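# Remove elastic band from tea caddies, lay it flat

## Task

Using the scene frame, where the arm feet sit on the tabletop at roughly (metres; heading in degrees measured counter-clockwise from +x) arm1 x=+0.32 y=+0.46 z=+0.72 heading -125, arm2 x=-0.32 y=+0.46 z=+0.72 heading -55, arm3 x=-0.32 y=-0.46 z=+0.72 heading +55, arm4 x=+0.32 y=-0.46 z=+0.72 heading +125: get the elastic band off the tea caddies and put it down flat on the table. It must end up a good distance from the caddies and must not overlap itself. Every caddy must still be upright and close to its starting spot. Finally the grippers must release and the arms must move away; anything that stays in place only because a robot holds it does not count.

## Robot and tools

Setup. Four identical i2rt Big YAM arms, named arm1, arm2, arm3 and arm4, stand on a shared table. Each has six revolute joints, a two-finger gripper and a wrist camera. Two fixed room cameras, cam_high and cam_low, are not attached to any arm. With joints 1 and 6 at zero and the hand level and pointing ahead, the wrist camera rides on top of the hand and looks toward the fingertips. The hand reaches about 1.0 m from the joint 1 axis at most.

Frame. Everything uses one scene frame: origin on the floor, +z up. The tabletop is near z=0.72. The hand point is midway between the fingertips. The hand's z axis runs along the fingers, and the fingers open and close along its y axis.

Joints. Every command value is an absolute target, not an offset. Angles are in radians and the gripper is in metres. Ranges, with the tolerance counted as arrived:
- joint1_rad: -2.879 to 2.879 (±0.045). Turns the whole arm about its foot; positive is counter-clockwise seen from above. At 0 the arm extends along the way its foot faces.
- joint2_rad: 0 to 3.141 (±0.14). Shoulder. At 0 the upper arm lies roughly level, pointing back; larger values raise it and then carry it forward.
- joint3_rad: 0 to 3.019 (±0.09). Elbow. At 0 the forearm is folded against the upper arm; larger values open it.
- joint4_rad: -1.692 to 1.57 (±0.055). Hand pitch; positive tips the fingers up.
- joint5_rad: -1.57 to 1.57 (±0.03). Sideways hand swing; positive is toward the arm's right.
- joint6_rad: -2.094 to 2.094 (±0.035). Hand roll; positive is clockwise when viewed from behind the hand.
- gripper_m: 0 to 0.093 (±0.003). Fingertip separation. Each finger pad pushes with roughly 50 to 62 N at most, less on some grippers.
Each joint moves at its own pace, so the hand can sweep a wide arc between two postures.

execute_actions. Arguments: "actions", a list that is empty or holds one action, and optional "cameras". The action is an object keyed by arm name; each arm holds "joints", an object mapping joint names from the list above to absolute target numbers. You may name any subset of arms and joints, for example {"arm1": {"joints": {"gripper_m": 0.05}}, "arm2": {"joints": {"joint1_rad": 0.3}}}. All named motions begin together and may finish at different moments. An arm or joint left out is not frozen: it may still be driving toward an earlier target. An unknown key or out-of-range number rejects the whole call and nothing moves. "cameras" lists names from arm1_cam_wrist, arm2_cam_wrist, arm3_cam_wrist, arm4_cam_wrist, cam_high, cam_low, or "all"; omitted, null or ["all"] gives every camera, [] gives none. The result holds each arm's state (joint_positions etc.) and one end-of-call image per requested camera, ordered as in the "pictures" line. An empty actions list just reports state and images.

wait: "seconds" from 0 to 10. Commands nothing new; the scene keeps running, and it returns the same things as an empty execute_actions.

zoom_image: "camera" (one of the six names) and "region" [x0, y0, x1, y1] in pixels of that camera's latest full image, top-left at (0,0), no larger than 504 by 504. Returns a finer view.

finished_scene: "scene", the integer of the current scene. Ends it for good after the last command has been held, and reports whether the task succeeded. The goal must already be met and stable.

Reading results. joint_status tells how each joint of the last accepted action ended. "off_target": stopped short and may still be pushing. After "contact_stop" or "time_out" the joint abandons its target and holds its resting spot, unless a time_out joint keeps pushing toward its target or a nearer one (at most 0.375, 0.375, 0.113, 0.225, 0.075, 0.3 rad away for joints 1-6); on_its_own then names it, and it may move on by itself if the path frees up. To relieve such pushing, command the joint to its reported position. on_its_own covers whatever this call did not command; its "held at" value is the held target, not the actual position. "joint command not followed", usually with a "cause:" line, means a safety check refused that arm's joint targets (the gripper target still runs); those joints show "not_followed" and the arm may retry them on later actions until valid targets are sent. Empty calls never show that line. A stop reported in one call cancels the later execute_actions, wait and finished_scene calls in the same reply. Tiny target changes may produce no motion. A joint bearing a load sinks over time.

Cameras. cam_high looks down from about (0.01, -0.33, 2.13), 672x504 pinhole with radial distortion; cam_low views from the -x side at about (-1.48, -0.03, 0.92), 672x504, narrower. Wrist cameras are 616x616 fisheye with up to 90 degree half-angle. The intrinsics and world-to-camera transforms given are approximate: room cameras can be off by a couple of degrees and several millimetres, and wrist camera poses come from joint readings, so errors can grow.

Cautions. Arms do not halt on contact and can push very hard. A hard press between two arms fails the task and ends the run; a hard collision may too. No state line reports arm-to-arm contact, and the self/inter-arm check can react late and ignores fingers, gripper housings and wrist cameras. Objects touching arms, held or not, do not count as collisions. Arms run independently; a stalled arm does not pause the others. Knocking anything outside the work area fails the task. Drops, slips, slams and heavy pushes lower quality, so move gently, keep caddies upright, and avoid tugging the band so it flings them. Sustained pushing or holding load heats motors: a MOTOR HOT line appears from 85 °C, and at 100 °C that arm goes limp and falls (OVER-TEMPERATURE FAULT, joints marked "limit_stop_at_motor_heat"; resend targets afterwards). Some heat carries into the next scene. Shorter total robot motion is better. At the end, open the grippers and move the arms away from the band and caddies.

Each tool is called after "Request:" by a JSON object that holds its "method" and its "body", one argument or row to a line.

## Session

Request:
{"method": "execute_actions", "body": {
  "actions": []
}}

Scene clock: 0.00 s.
Motor temperatures (°C, as the motors report them): arm1=[18 20 19 20 20 21] | arm2=[19 20 20 21 19 19] | arm3=[19 19 19 19 19 21] | arm4=[22 19 19 22 19 18]
arm1.joint_positions: joint1_rad=-0.017 joint2_rad=+0.447 joint3_rad=+1.471 joint4_rad=-1.522 joint5_rad=-0.015 joint6_rad=+0.012 gripper_m=+0.095
arm1.joint_status: not commanded
arm1.hand: x=+0.2472 y=+0.3534 z=+1.3594 quat_wxyz=(-0.233, -0.770, -0.386, +0.451) (m; scene frame)
arm2.joint_positions: joint1_rad=+0.010 joint2_rad=+0.445 joint3_rad=+1.474 joint4_rad=-1.548 joint5_rad=-0.008 joint6_rad=-0.009 gripper_m=+0.094
arm2.joint_status: not commanded
arm2.hand: x=-0.2434 y=+0.3676 z=+1.3071 quat_wxyz=(-0.447, -0.381, -0.776, +0.229) (m; scene frame)
arm3.joint_positions: joint1_rad=+0.014 joint2_rad=+0.441 joint3_rad=+1.470 joint4_rad=-1.539 joint5_rad=-0.010 joint6_rad=-0.016 gripper_m=+0.094
arm3.joint_status: not commanded
arm3.hand: x=-0.2584 y=-0.3577 z=+1.3439 quat_wxyz=(-0.441, +0.430, -0.747, -0.248) (m; scene frame)
arm4.joint_positions: joint1_rad=+0.008 joint2_rad=+0.450 joint3_rad=+1.453 joint4_rad=-1.526 joint5_rad=-0.008 joint6_rad=+0.010 gripper_m=+0.094
arm4.joint_status: not commanded
arm4.hand: x=+0.2450 y=-0.3527 z=+1.3156 quat_wxyz=(-0.228, +0.765, -0.407, -0.444) (m; scene frame)
pictures: arm1_cam_wrist, arm2_cam_wrist, arm3_cam_wrist, arm4_cam_wrist, cam_high, cam_low
Images, in order (width x height): arm1_cam_wrist 616x616, arm2_cam_wrist 616x616, arm3_cam_wrist 616x616, arm4_cam_wrist 616x616, cam_high 672x504, cam_low 672x504.

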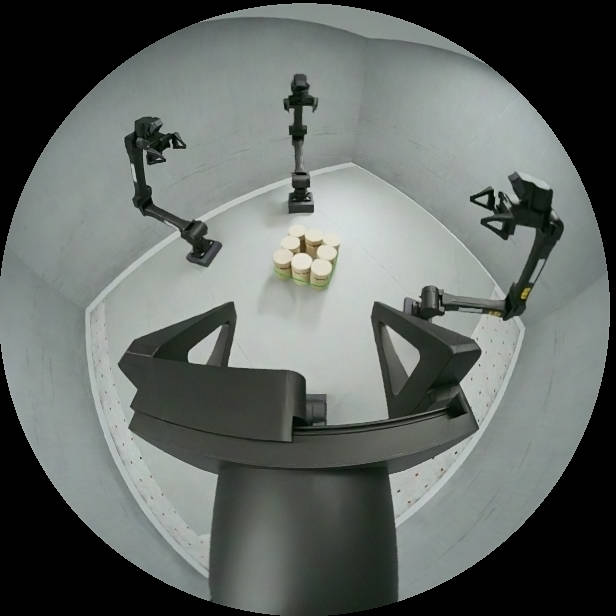

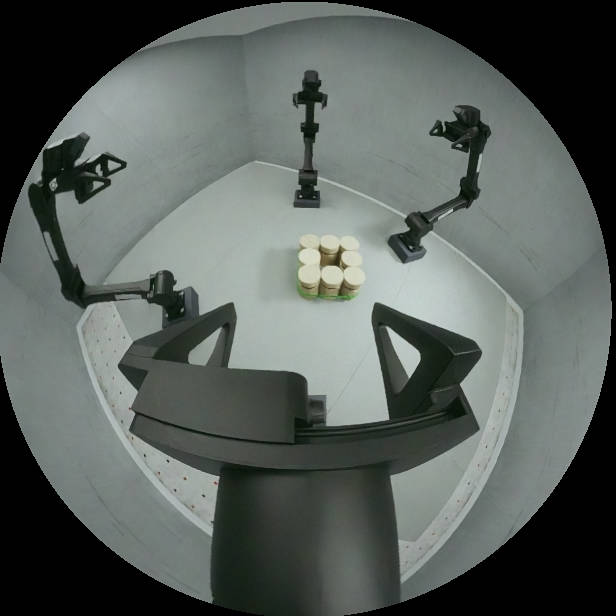

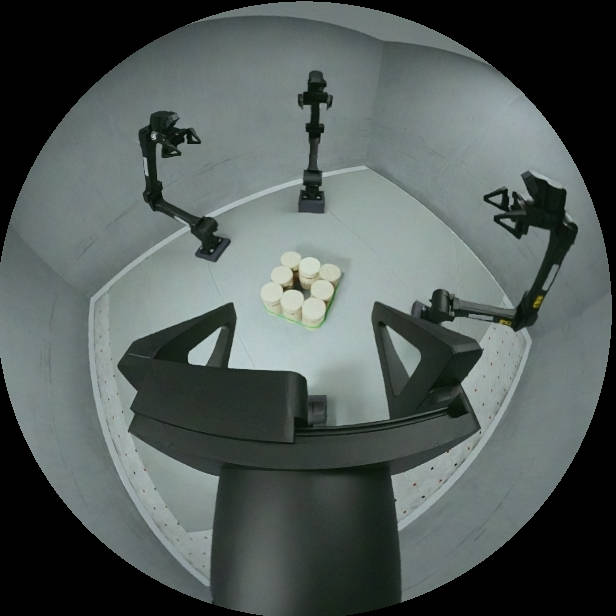

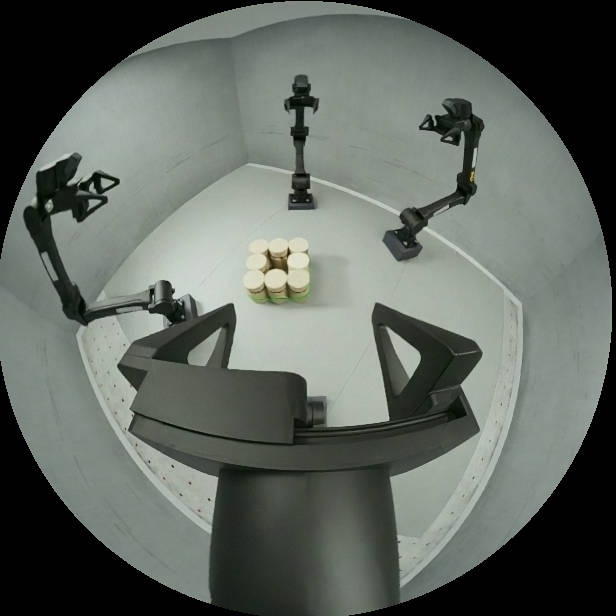

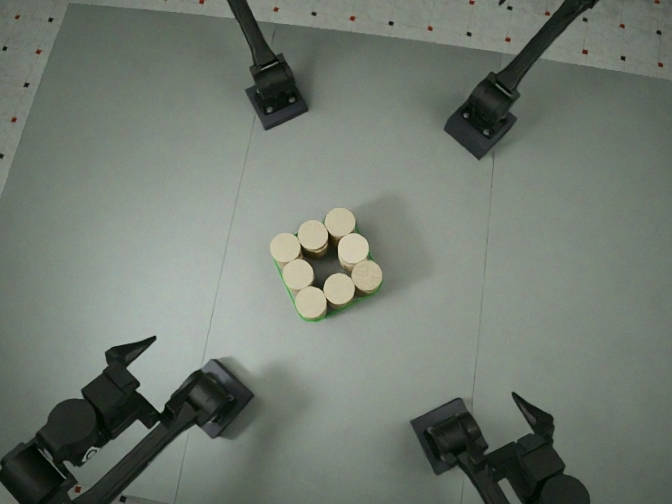

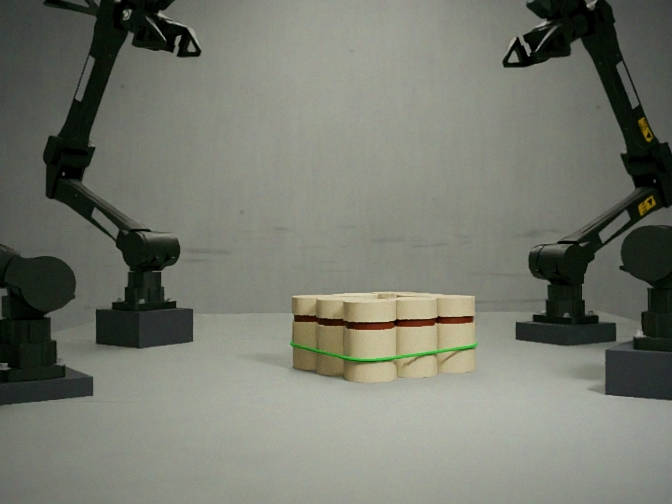

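Request:
{"method": "zoom_image", "body": {
  "camera": "cam_high",
  "region": [250, 190, 410, 340]
}}

Request:
{"method": "zoom_image", "body": {
  "camera": "cam_low",
  "region": [270, 270, 500, 400]
}}

Region (250, 190, 410, 340) of cam_high's 672x504 image, scaled by 3.150, with more detail than that image has; it fills the top 472 rows of this view, and the rest is white.

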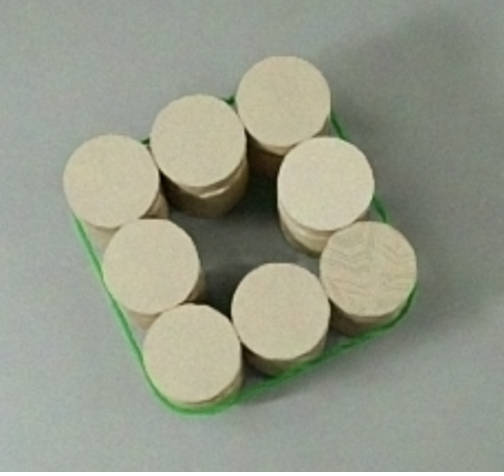

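Region (270, 270, 500, 400) of cam_low's 672x504 image, scaled by 2.191, with more detail than that image has; it fills the top 285 rows of this view, and the rest is white.

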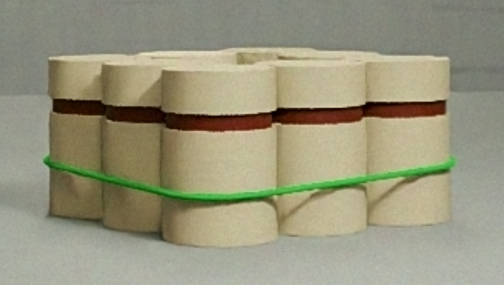

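Request:
{"method": "execute_actions", "body": {
  "actions": [
    {"arm1":{"joints":{"joint4_rad":-0.7,"gripper_m":0.04}},"arm2":{"joints":{"joint2_rad":0.9,"gripper_m":0.04}},"arm3":{"joints":{"joint3_rad":0.9,"gripper_m":0.04}},"arm4":{"joints":{"joint5_rad":0.5,"joint6_rad":1.57,"gripper_m":0.04}}}
  ],
  "cameras": ["arm4_cam_wrist","cam_low"]
}}

Scene clock: 67.93 s.
Motor temperatures (°C, as the motors report them): arm1=[18 20 21 20 20 21] | arm2=[19 20 24 21 19 19] | arm3=[19 19 23 19 19 21] | arm4=[22 19 22 22 19 18]
arm1.joint_positions: joint1_rad=-0.017 joint2_rad=+0.447 joint3_rad=+1.471 joint4_rad=-0.714 joint5_rad=-0.015 joint6_rad=+0.012 gripper_m=+0.040
arm1.joint_status: all done
arm1.hand: x=+0.2363 y=+0.3368 z=+1.5517 quat_wxyz=(-0.367, -0.528, -0.270, +0.717) (m; scene frame)
arm2.joint_positions: joint1_rad=+0.010 joint2_rad=+0.895 joint3_rad=+1.474 joint4_rad=-1.548 joint5_rad=-0.008 joint6_rad=-0.009 gripper_m=+0.040
arm2.joint_status: all done
arm2.hand: x=-0.1386 y=+0.2245 z=+1.2216 quat_wxyz=(-0.263, -0.423, -0.856, +0.135) (m; scene frame)
arm3.joint_positions: joint1_rad=+0.014 joint2_rad=+0.440 joint3_rad=+0.897 joint4_rad=-1.539 joint5_rad=-0.010 joint6_rad=-0.016 gripper_m=+0.040
arm3.joint_status: all done
arm3.hand: x=-0.2343 y=-0.3177 z=+1.0880 quat_wxyz=(-0.210, +0.483, -0.842, -0.122) (m; scene frame)
arm4.joint_positions: joint1_rad=+0.008 joint2_rad=+0.450 joint3_rad=+1.453 joint4_rad=-1.526 joint5_rad=+0.498 joint6_rad=+1.560 gripper_m=+0.040
arm4.joint_status: all done
arm4.hand: x=+0.3241 y=-0.3206 z=+1.3262 quat_wxyz=(-0.065, +0.135, -0.838, -0.525) (m; scene frame)
pictures: arm4_cam_wrist, cam_low
camera_calibration (this result's frames):
arm4_cam_wrist: T_world_to_cam=[[0.294609, -0.41852, -0.859096, 0.908663], [-0.758525, -0.64922, 0.0561559, -0.0313908], [-0.581245, 0.635101, -0.508724, 1.19295], [0, 0, 0, 1]] pos_world=[0.401883, -0.397728, 1.38927]
Images, in order (width x height): arm4_cam_wrist 616x616, cam_low 672x504.

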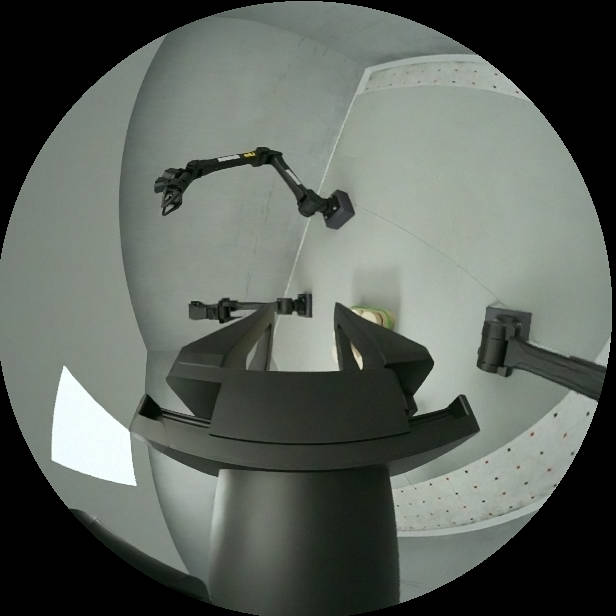

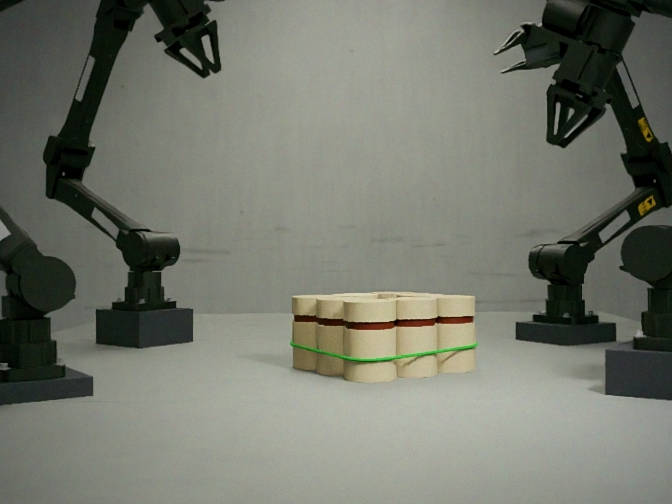

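Request:
{"method": "execute_actions", "body": {
  "actions": [
    {"arm1":{"joints":{"joint1_rad":0.072,"joint2_rad":0.9,"joint3_rad":0.652,"joint4_rad":0.052,"joint5_rad":0,"joint6_rad":1.57,"gripper_m":0.026}},"arm2":{"joints":{"joint1_rad":-0.272,"joint3_rad":0.663,"joint4_rad":-0.113,"joint5_rad":0,"joint6_rad":1.57,"gripper_m":0.026}},"arm3":{"joints":{"joint1_rad":-0.113,"joint3_rad":0.178,"joint4_rad":-0.137,"joint5_rad":0,"joint6_rad":1.57,"gripper_m":0.026}},"arm4":{"joints":{"joint1_rad":0.134,"joint3_rad":0.31,"joint4_rad":-0.153,"joint5_rad":0,"joint6_rad":1.57,"gripper_m":0.026}}}
  ],
  "cameras": []
}}

Request:
{"method": "execute_actions", "body": {
  "actions": [
    {"arm1":{"joints":{"joint2_rad":1.577}},"arm2":{"joints":{"joint2_rad":1.423}},"arm3":{"joints":{"joint2_rad":0.914}},"arm4":{"joints":{"joint2_rad":1.03}}}
  ]
}}

Scene clock: 137.97 s.
Motor temperatures (°C, as the motors report them): arm1=[18 21 21 20 20 21] | arm2=[19 20 27 21 19 19] | arm3=[19 19 27 19 19 21] | arm4=[22 19 23 22 19 18]
arm1.joint_positions: joint1_rad=+0.068 joint2_rad=+0.899 joint3_rad=+0.656 joint4_rad=+0.038 joint5_rad=-0.003 joint6_rad=+1.560 gripper_m=+0.026
arm1.joint_status: all done
arm1.hand: x=+0.0815 y=+0.0739 z=+1.1195 quat_wxyz=(-0.602, -0.750, +0.207, +0.177) (m; scene frame)
arm2.joint_positions: joint1_rad=-0.271 joint2_rad=+0.906 joint3_rad=+0.671 joint4_rad=-0.133 joint5_rad=-0.001 joint6_rad=+1.553 gripper_m=+0.026
arm2.joint_status: all done
arm2.hand: x=-0.1634 y=+0.0468 z=+1.0408 quat_wxyz=(-0.559, -0.809, -0.156, -0.092) (m; scene frame)
arm3.joint_positions: joint1_rad=-0.105 joint2_rad=+0.440 joint3_rad=+0.175 joint4_rad=-0.158 joint5_rad=-0.001 joint6_rad=+1.559 gripper_m=+0.026
arm3.joint_status: all done
arm3.hand: x=-0.1335 y=-0.2236 z=+0.9356 quat_wxyz=(-0.180, -0.270, -0.795, -0.513) (m; scene frame)
arm4.joint_positions: joint1_rad=+0.131 joint2_rad=+0.457 joint3_rad=+0.306 joint4_rad=-0.176 joint5_rad=+0.002 joint6_rad=+1.562 gripper_m=+0.026
arm4.joint_status: all done
arm4.hand: x=+0.1071 y=-0.2166 z=+0.9818 quat_wxyz=(+0.202, +0.290, -0.760, -0.546) (m; scene frame)
pictures: none
No camera images: the call's "cameras" was empty. Leave "cameras" out to get every camera's image.

Scene clock: 139.33 s.
Motor temperatures (°C, as the motors report them): arm1=[18 21 21 20 20 21] | arm2=[19 20 27 21 19 19] | arm3=[19 19 27 19 19 21] | arm4=[22 19 23 22 19 18]
arm1.joint_positions: joint1_rad=+0.068 joint2_rad=+1.567 joint3_rad=+0.650 joint4_rad=+0.045 joint5_rad=-0.003 joint6_rad=+1.561 gripper_m=+0.026
arm1.joint_status: all done
arm1.hand: x=+0.0667 y=+0.0536 z=+0.8098 quat_wxyz=(-0.324, -0.906, +0.253, +0.096) (m; scene frame)
arm2.joint_positions: joint1_rad=-0.273 joint2_rad=+1.352 joint3_rad=+0.688 joint4_rad=-0.089 joint5_rad=+0.003 joint6_rad=+1.560 gripper_m=+0.026
arm2.joint_status: all done
arm2.hand: x=-0.1516 y=+0.0044 z=+0.8593 quat_wxyz=(-0.394, -0.902, -0.168, -0.062) (m; scene frame)
arm3.joint_positions: joint1_rad=-0.105 joint2_rad=+0.906 joint3_rad=+0.175 joint4_rad=-0.154 joint5_rad=-0.001 joint6_rad=+1.561 gripper_m=+0.026
arm3.joint_status: all done
arm3.hand: x=-0.1455 y=-0.2386 z=+0.8086 quat_wxyz=(-0.111, -0.303, -0.891, -0.318) (m; scene frame)
arm4.joint_positions: joint1_rad=+0.131 joint2_rad=+1.030 joint3_rad=+0.306 joint4_rad=-0.171 joint5_rad=+0.002 joint6_rad=+1.562 gripper_m=+0.026
arm4.joint_status: all done
arm4.hand: x=+0.1059 y=-0.2150 z=+0.8048 quat_wxyz=(+0.114, +0.337, -0.882, -0.310) (m; scene frame)
pictures: arm1_cam_wrist, arm2_cam_wrist, arm3_cam_wrist, arm4_cam_wrist, cam_high, cam_low
camera_calibration (this result's frames):
arm1_cam_wrist: T_world_to_cam=[[0.392671, 0.652368, -0.648248, 0.465042], [0.890078, -0.092182, 0.44639, -0.414172], [0.231454, -0.752275, -0.616856, 0.645997], [0, 0, 0, 1]] pos_world=[0.0365178, 0.14441, 0.884831]
arm2_cam_wrist: T_world_to_cam=[[-0.258522, 0.628259, -0.733796, 0.587733], [0.616744, 0.691997, 0.375189, -0.225315], [0.743501, -0.35557, -0.566371, 0.729734], [0, 0, 0, 1]] pos_world=[-0.251655, 0.0461404, 0.929112]
arm3_cam_wrist: T_world_to_cam=[[-0.474037, -0.609847, -0.635119, 0.303404], [-0.868998, 0.207803, 0.449066, -0.43494], [-0.141882, 0.764791, -0.628462, 0.793843], [0, 0, 0, 1]] pos_world=[-0.121506, -0.331712, 0.886914]
arm4_cam_wrist: T_world_to_cam=[[0.526269, -0.583902, -0.618142, 0.315174], [-0.371344, -0.811788, 0.45067, -0.492539], [-0.764947, -0.00763034, -0.644048, 0.723976], [0, 0, 0, 1]] pos_world=[0.205035, -0.210282, 0.88307]
Images, in order (width x height): arm1_cam_wrist 616x616, arm2_cam_wrist 616x616, arm3_cam_wrist 616x616, arm4_cam_wrist 616x616, cam_high 672x504, cam_low 672x504.

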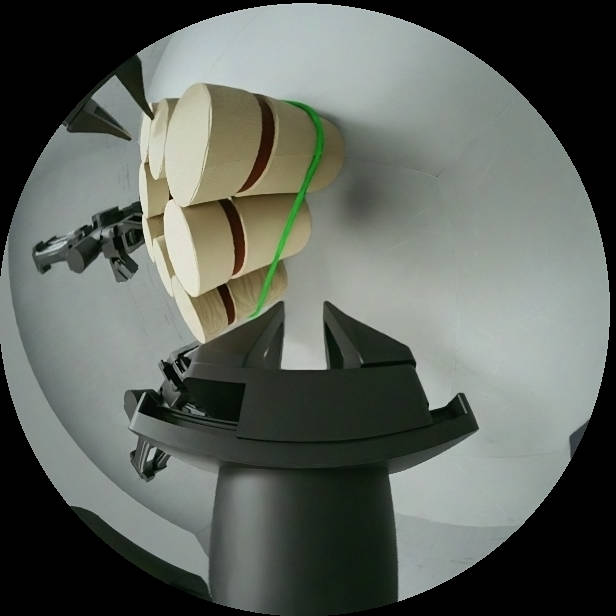

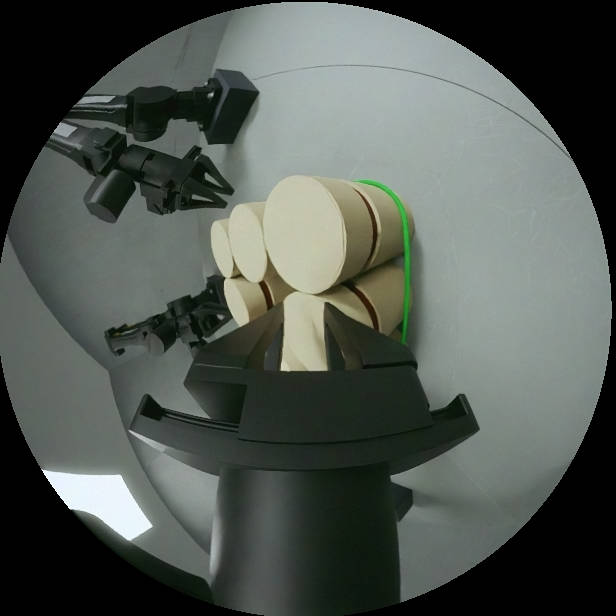

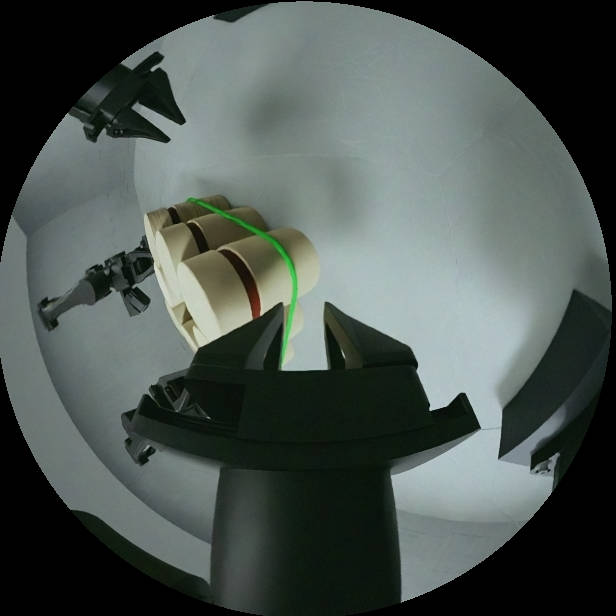

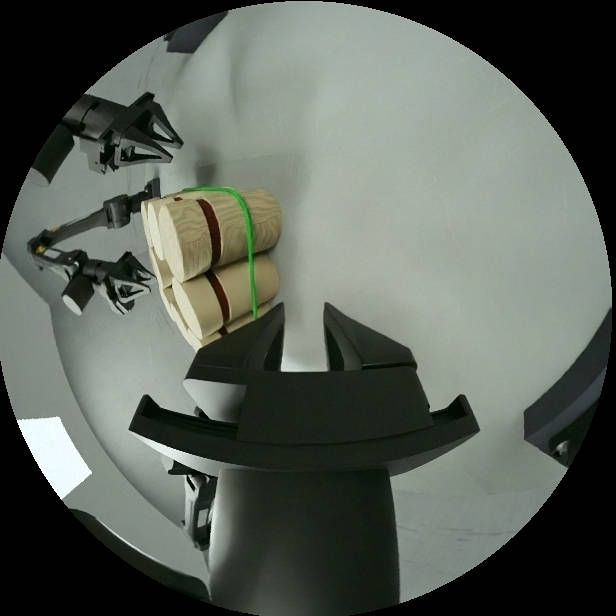

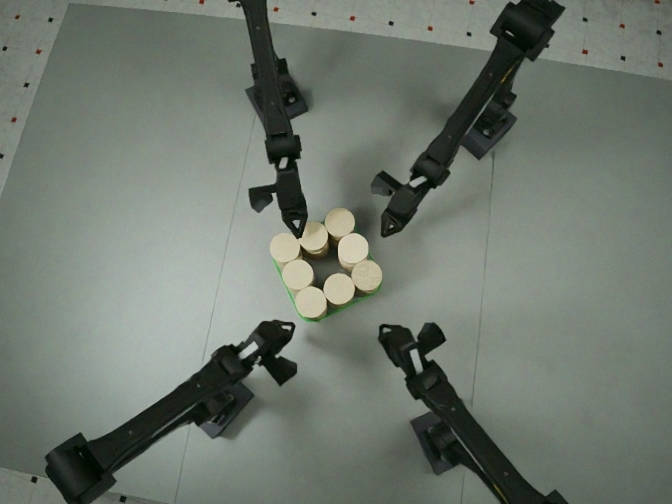

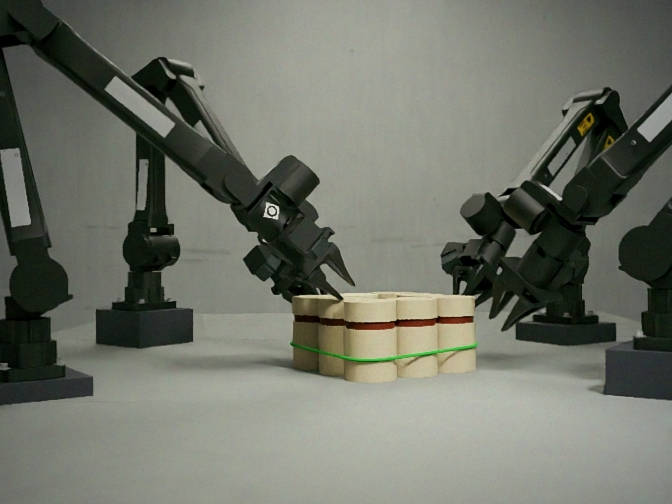

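Request:
{"method": "execute_actions", "body": {
  "actions": [
    {"arm2":{"joints":{"joint2_rad":1.28}}}
  ],
  "cameras": ["cam_high","cam_low","arm2_cam_wrist"]
}}

Request:
{"method": "zoom_image", "body": {
  "camera": "cam_high",
  "region": [250, 190, 410, 350]
}}

Scene clock: 154.47 s.
Motor temperatures (°C, as the motors report them): arm1=[18 21 21 20 20 21] | arm2=[19 20 25 21 19 19] | arm3=[19 19 26 19 19 21] | arm4=[22 19 23 22 19 18]
arm1.joint_positions: joint1_rad=+0.068 joint2_rad=+1.567 joint3_rad=+0.650 joint4_rad=+0.045 joint5_rad=-0.003 joint6_rad=+1.561 gripper_m=+0.026
arm1.joint_status: not commanded
arm1.hand: x=+0.0667 y=+0.0536 z=+0.8098 quat_wxyz=(-0.324, -0.906, +0.253, +0.096) (m; scene frame)
arm2.joint_positions: joint1_rad=-0.273 joint2_rad=+1.285 joint3_rad=+0.671 joint4_rad=-0.105 joint5_rad=+0.003 joint6_rad=+1.560 gripper_m=+0.026
arm2.joint_status: all done
arm2.hand: x=-0.1542 y=+0.0125 z=+0.8794 quat_wxyz=(-0.409, -0.895, -0.167, -0.065) (m; scene frame)
arm3.joint_positions: joint1_rad=-0.105 joint2_rad=+0.906 joint3_rad=+0.175 joint4_rad=-0.154 joint5_rad=-0.001 joint6_rad=+1.561 gripper_m=+0.026
arm3.joint_status: not commanded
arm3.hand: x=-0.1455 y=-0.2386 z=+0.8086 quat_wxyz=(-0.111, -0.303, -0.891, -0.318) (m; scene frame)
arm4.joint_positions: joint1_rad=+0.131 joint2_rad=+1.030 joint3_rad=+0.306 joint4_rad=-0.171 joint5_rad=+0.002 joint6_rad=+1.562 gripper_m=+0.026
arm4.joint_status: not commanded
arm4.hand: x=+0.1059 y=-0.2150 z=+0.8048 quat_wxyz=(+0.114, +0.337, -0.882, -0.310) (m; scene frame)
pictures: arm2_cam_wrist, cam_high, cam_low
camera_calibration (this result's frames):
arm2_cam_wrist: T_world_to_cam=[[-0.249559, 0.603349, -0.757423, 0.619278], [0.611408, 0.704725, 0.359921, -0.224383], [0.750933, -0.373273, -0.544763, 0.728325], [0, 0, 0, 1]] pos_world=[-0.255188, 0.0563514, 0.94658]
Images, in order (width x height): arm2_cam_wrist 616x616, cam_high 672x504, cam_low 672x504.

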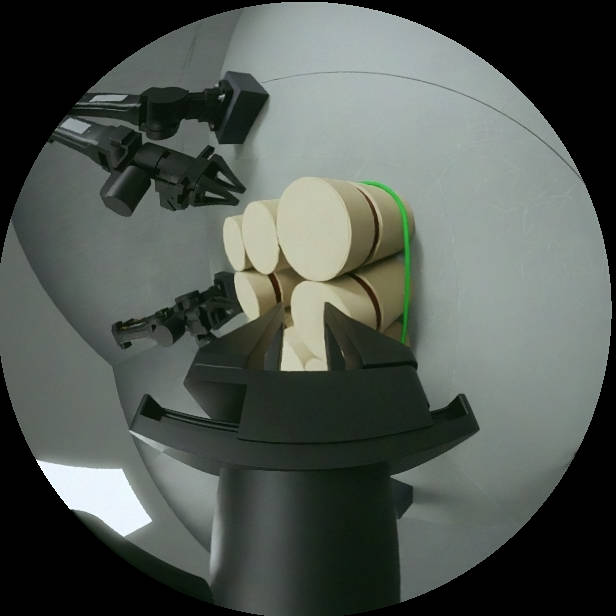

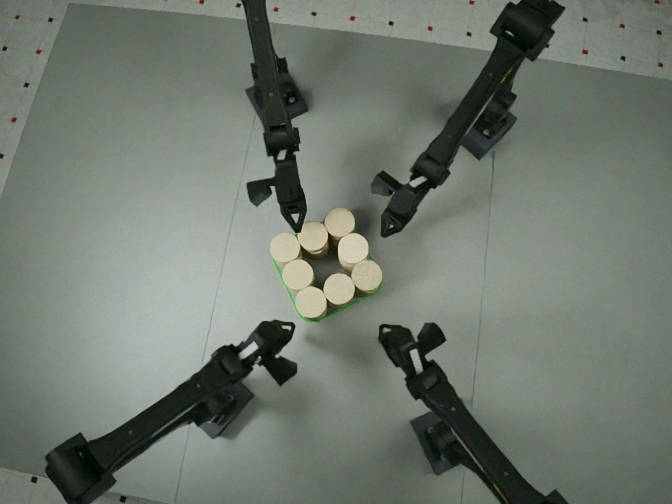

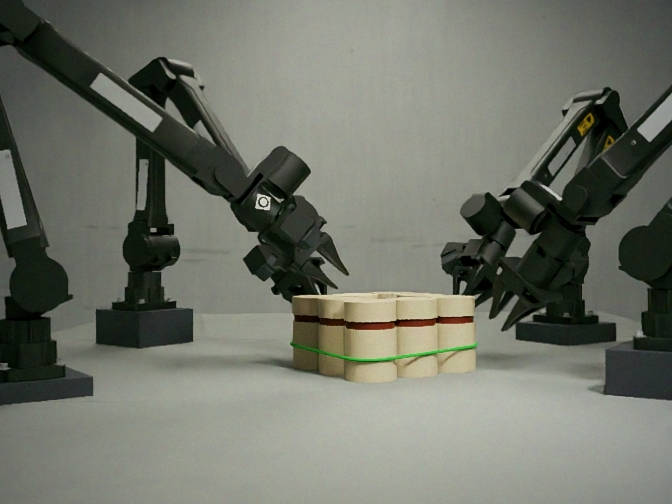

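Region (250, 190, 410, 350) of cam_high's 672x504 image, scaled by 3.150, with more detail than that image has.

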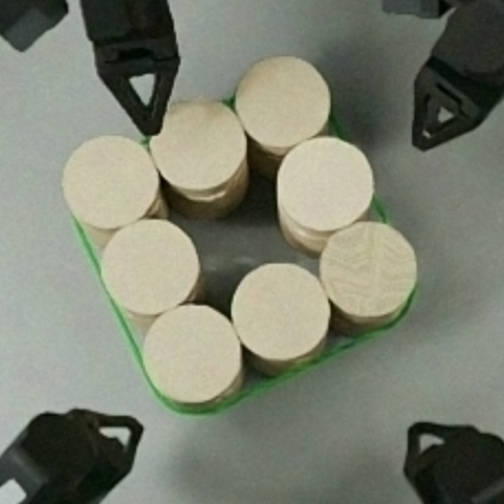

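Request:
{"method": "execute_actions", "body": {
  "actions": [
    {"arm1":{"joints":{"joint1_rad":-0.048}},"arm2":{"joints":{"joint1_rad":-0.306,"joint3_rad":0.55,"joint2_rad":1.25}},"arm3":{"joints":{"joint1_rad":0.086}},"arm4":{"joints":{"joint1_rad":0.155,"joint2_rad":1.2,"joint3_rad":0.4,"joint4_rad":-0.07}}}
  ],
  "cameras": []
}}

Request:
{"method": "execute_actions", "body": {
  "actions": [
    {"arm1":{"joints":{"joint2_rad":1.655,"joint3_rad":0.698,"joint4_rad":0.095}},"arm2":{"joints":{"joint2_rad":1.385,"joint4_rad":-0.035}},"arm3":{"joints":{"joint2_rad":1.16,"joint3_rad":0.23,"joint4_rad":0.068}},"arm4":{"joints":{"joint2_rad":1.345,"joint3_rad":0.474,"joint4_rad":0.012}}}
  ]
}}

Scene clock: 209.47 s.
Motor temperatures (°C, as the motors report them): arm1=[18 21 21 20 20 21] | arm2=[19 20 26 21 19 19] | arm3=[19 19 27 20 19 21] | arm4=[22 19 24 22 19 18]
arm1.joint_positions: joint1_rad=-0.056 joint2_rad=+1.567 joint3_rad=+0.650 joint4_rad=+0.045 joint5_rad=-0.002 joint6_rad=+1.561 gripper_m=+0.026
arm1.joint_status: all done
arm1.hand: x=+0.0179 y=+0.0884 z=+0.8102 quat_wxyz=(-0.318, -0.889, +0.309, +0.117) (m; scene frame)
arm2.joint_positions: joint1_rad=-0.302 joint2_rad=+1.254 joint3_rad=+0.551 joint4_rad=-0.109 joint5_rad=+0.002 joint6_rad=+1.560 gripper_m=+0.026
arm2.joint_status: all done
arm2.hand: x=-0.1828 y=+0.0536 z=+0.8345 quat_wxyz=(-0.368, -0.915, -0.157, -0.053) (m; scene frame)
arm3.joint_positions: joint1_rad=+0.077 joint2_rad=+0.906 joint3_rad=+0.175 joint4_rad=-0.154 joint5_rad=+0.000 joint6_rad=+1.561 gripper_m=+0.026
arm3.joint_status: all done
arm3.hand: x=-0.1882 y=-0.2107 z=+0.8086 quat_wxyz=(-0.082, -0.221, -0.915, -0.327) (m; scene frame)
arm4.joint_positions: joint1_rad=+0.147 joint2_rad=+1.200 joint3_rad=+0.369 joint4_rad=-0.086 joint5_rad=+0.002 joint6_rad=+1.562 gripper_m=+0.026
arm4.joint_status: all done
arm4.hand: x=+0.0818 y=-0.1967 z=+0.7899 quat_wxyz=(+0.113, +0.345, -0.882, -0.299) (m; scene frame)
pictures: none
No camera images: the call's "cameras" was empty. Leave "cameras" out to get every camera's image.

Scene clock: 210.47 s.
Motor temperatures (°C, as the motors report them): arm1=[18 21 21 20 20 21] | arm2=[19 20 26 21 19 19] | arm3=[19 19 27 20 19 21] | arm4=[22 19 24 22 19 18]
arm1.joint_positions: joint1_rad=-0.056 joint2_rad=+1.642 joint3_rad=+0.674 joint4_rad=+0.084 joint5_rad=-0.002 joint6_rad=+1.561 gripper_m=+0.026
arm1.joint_status: all done
arm1.hand: x=+0.0116 y=+0.0809 z=+0.7907 quat_wxyz=(-0.312, -0.891, +0.310, +0.115) (m; scene frame)
arm2.joint_positions: joint1_rad=-0.302 joint2_rad=+1.391 joint3_rad=+0.551 joint4_rad=-0.053 joint5_rad=+0.002 joint6_rad=+1.560 gripper_m=+0.026
arm2.joint_status: all done
arm2.hand: x=-0.1828 y=+0.0522 z=+0.7878 quat_wxyz=(-0.331, -0.929, -0.159, -0.047) (m; scene frame)
arm3.joint_positions: joint1_rad=+0.077 joint2_rad=+1.150 joint3_rad=+0.200 joint4_rad=+0.050 joint5_rad=+0.000 joint6_rad=+1.561 gripper_m=+0.026
arm3.joint_status: all done
arm3.hand: x=-0.1781 y=-0.1913 z=+0.7835 quat_wxyz=(-0.080, -0.222, -0.918, -0.319) (m; scene frame)
arm4.joint_positions: joint1_rad=+0.147 joint2_rad=+1.345 joint3_rad=+0.449 joint4_rad=-0.003 joint5_rad=+0.002 joint6_rad=+1.562 gripper_m=+0.026
arm4.joint_status: all done
arm4.hand: x=+0.0549 y=-0.1670 z=+0.7831 quat_wxyz=(+0.116, +0.344, -0.880, -0.307) (m; scene frame)
pictures: arm1_cam_wrist, arm2_cam_wrist, arm3_cam_wrist, arm4_cam_wrist, cam_high, cam_low
camera_calibration (this result's frames):
arm1_cam_wrist: T_world_to_cam=[[0.474958, 0.604566, -0.639464, 0.452456], [0.869064, -0.207992, 0.44885, -0.34636], [0.138356, -0.768921, -0.624194, 0.675725], [0, 0, 0, 1]] pos_world=[-0.00737952, 0.173999, 0.866577]
arm2_cam_wrist: T_world_to_cam=[[-0.269629, 0.72516, -0.633596, 0.411211], [0.653852, 0.620904, 0.432385, -0.246856], [0.70695, -0.297694, -0.641561, 0.77902], [0, 0, 0, 1]] pos_world=[-0.278447, 0.0869895, 0.867067]
arm3_cam_wrist: T_world_to_cam=[[-0.360757, -0.695044, -0.621908, 0.294339], [-0.889043, 0.0547386, 0.454541, -0.498964], [-0.281883, 0.716881, -0.637671, 0.710451], [0, 0, 0, 1]] pos_world=[-0.137152, -0.277418, 0.862885]
arm4_cam_wrist: T_world_to_cam=[[0.537869, -0.577106, -0.614529, 0.354308], [-0.359043, -0.816354, 0.452387, -0.46548], [-0.762749, -0.0226825, -0.646297, 0.670471], [0, 0, 0, 1]] pos_world=[0.153702, -0.160315, 0.861633]
Images, in order (width x height): arm1_cam_wrist 616x616, arm2_cam_wrist 616x616, arm3_cam_wrist 616x616, arm4_cam_wrist 616x616, cam_high 672x504, cam_low 672x504.

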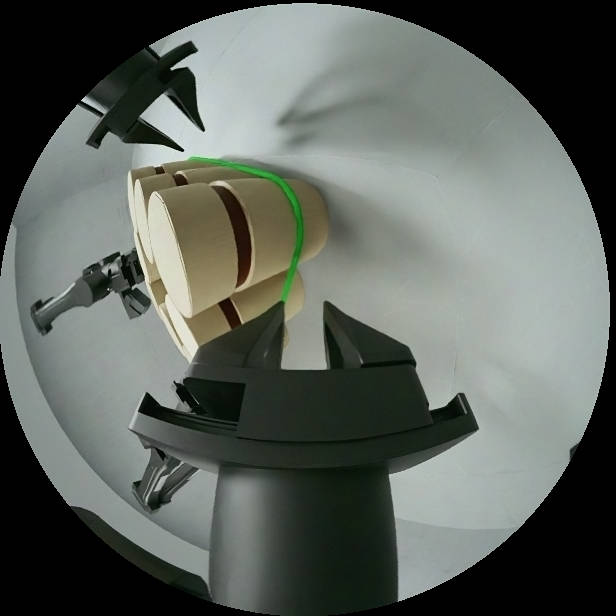

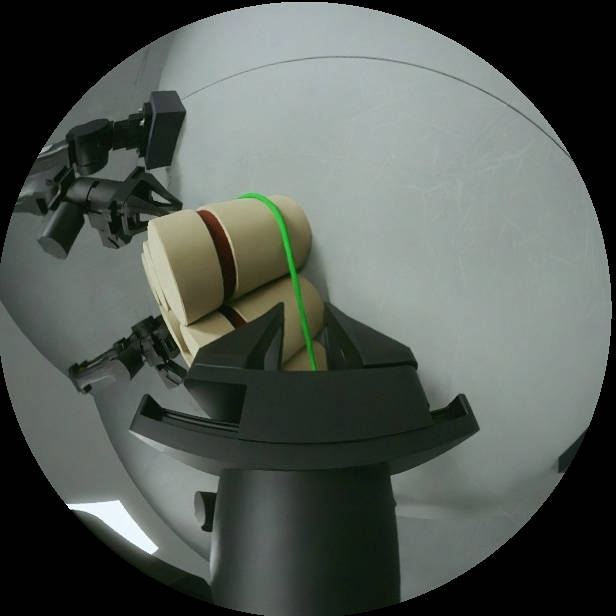

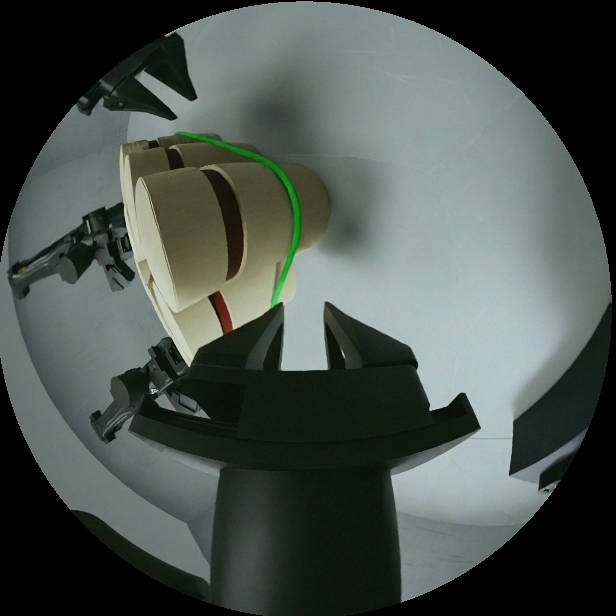

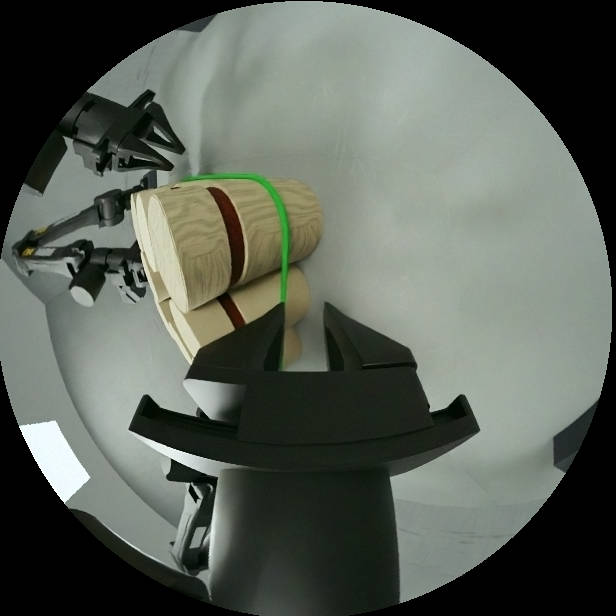

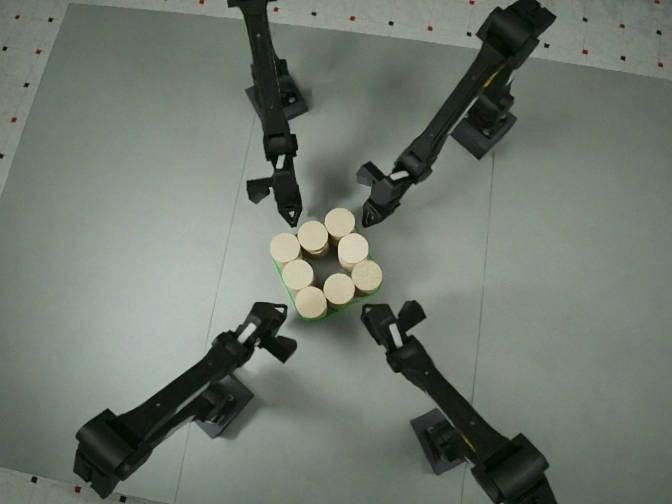

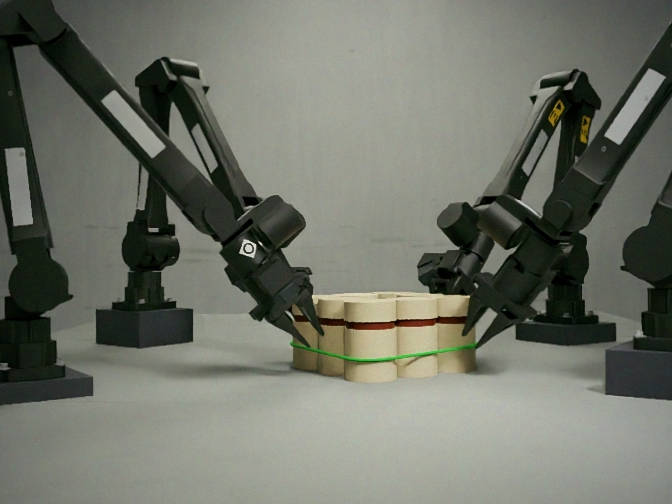

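Request:
{"method": "zoom_image", "body": {
  "camera": "cam_high",
  "region": [250, 190, 410, 350]
}}

Request:
{"method": "zoom_image", "body": {
  "camera": "cam_low",
  "region": [240, 250, 540, 400]
}}

Region (250, 190, 410, 350) of cam_high's 672x504 image, scaled by 3.150, with more detail than that image has.

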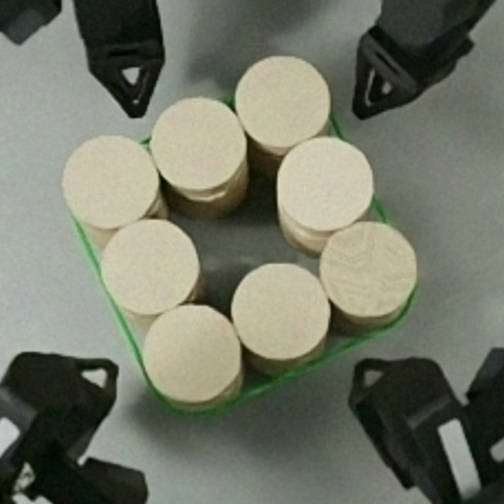

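Region (240, 250, 540, 400) of cam_low's 672x504 image, scaled by 1.680, with more detail than that image has.

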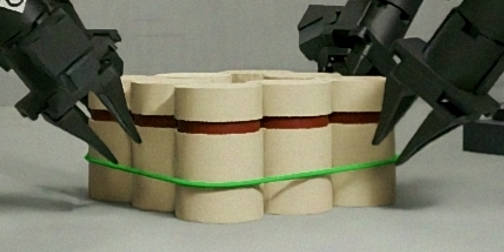

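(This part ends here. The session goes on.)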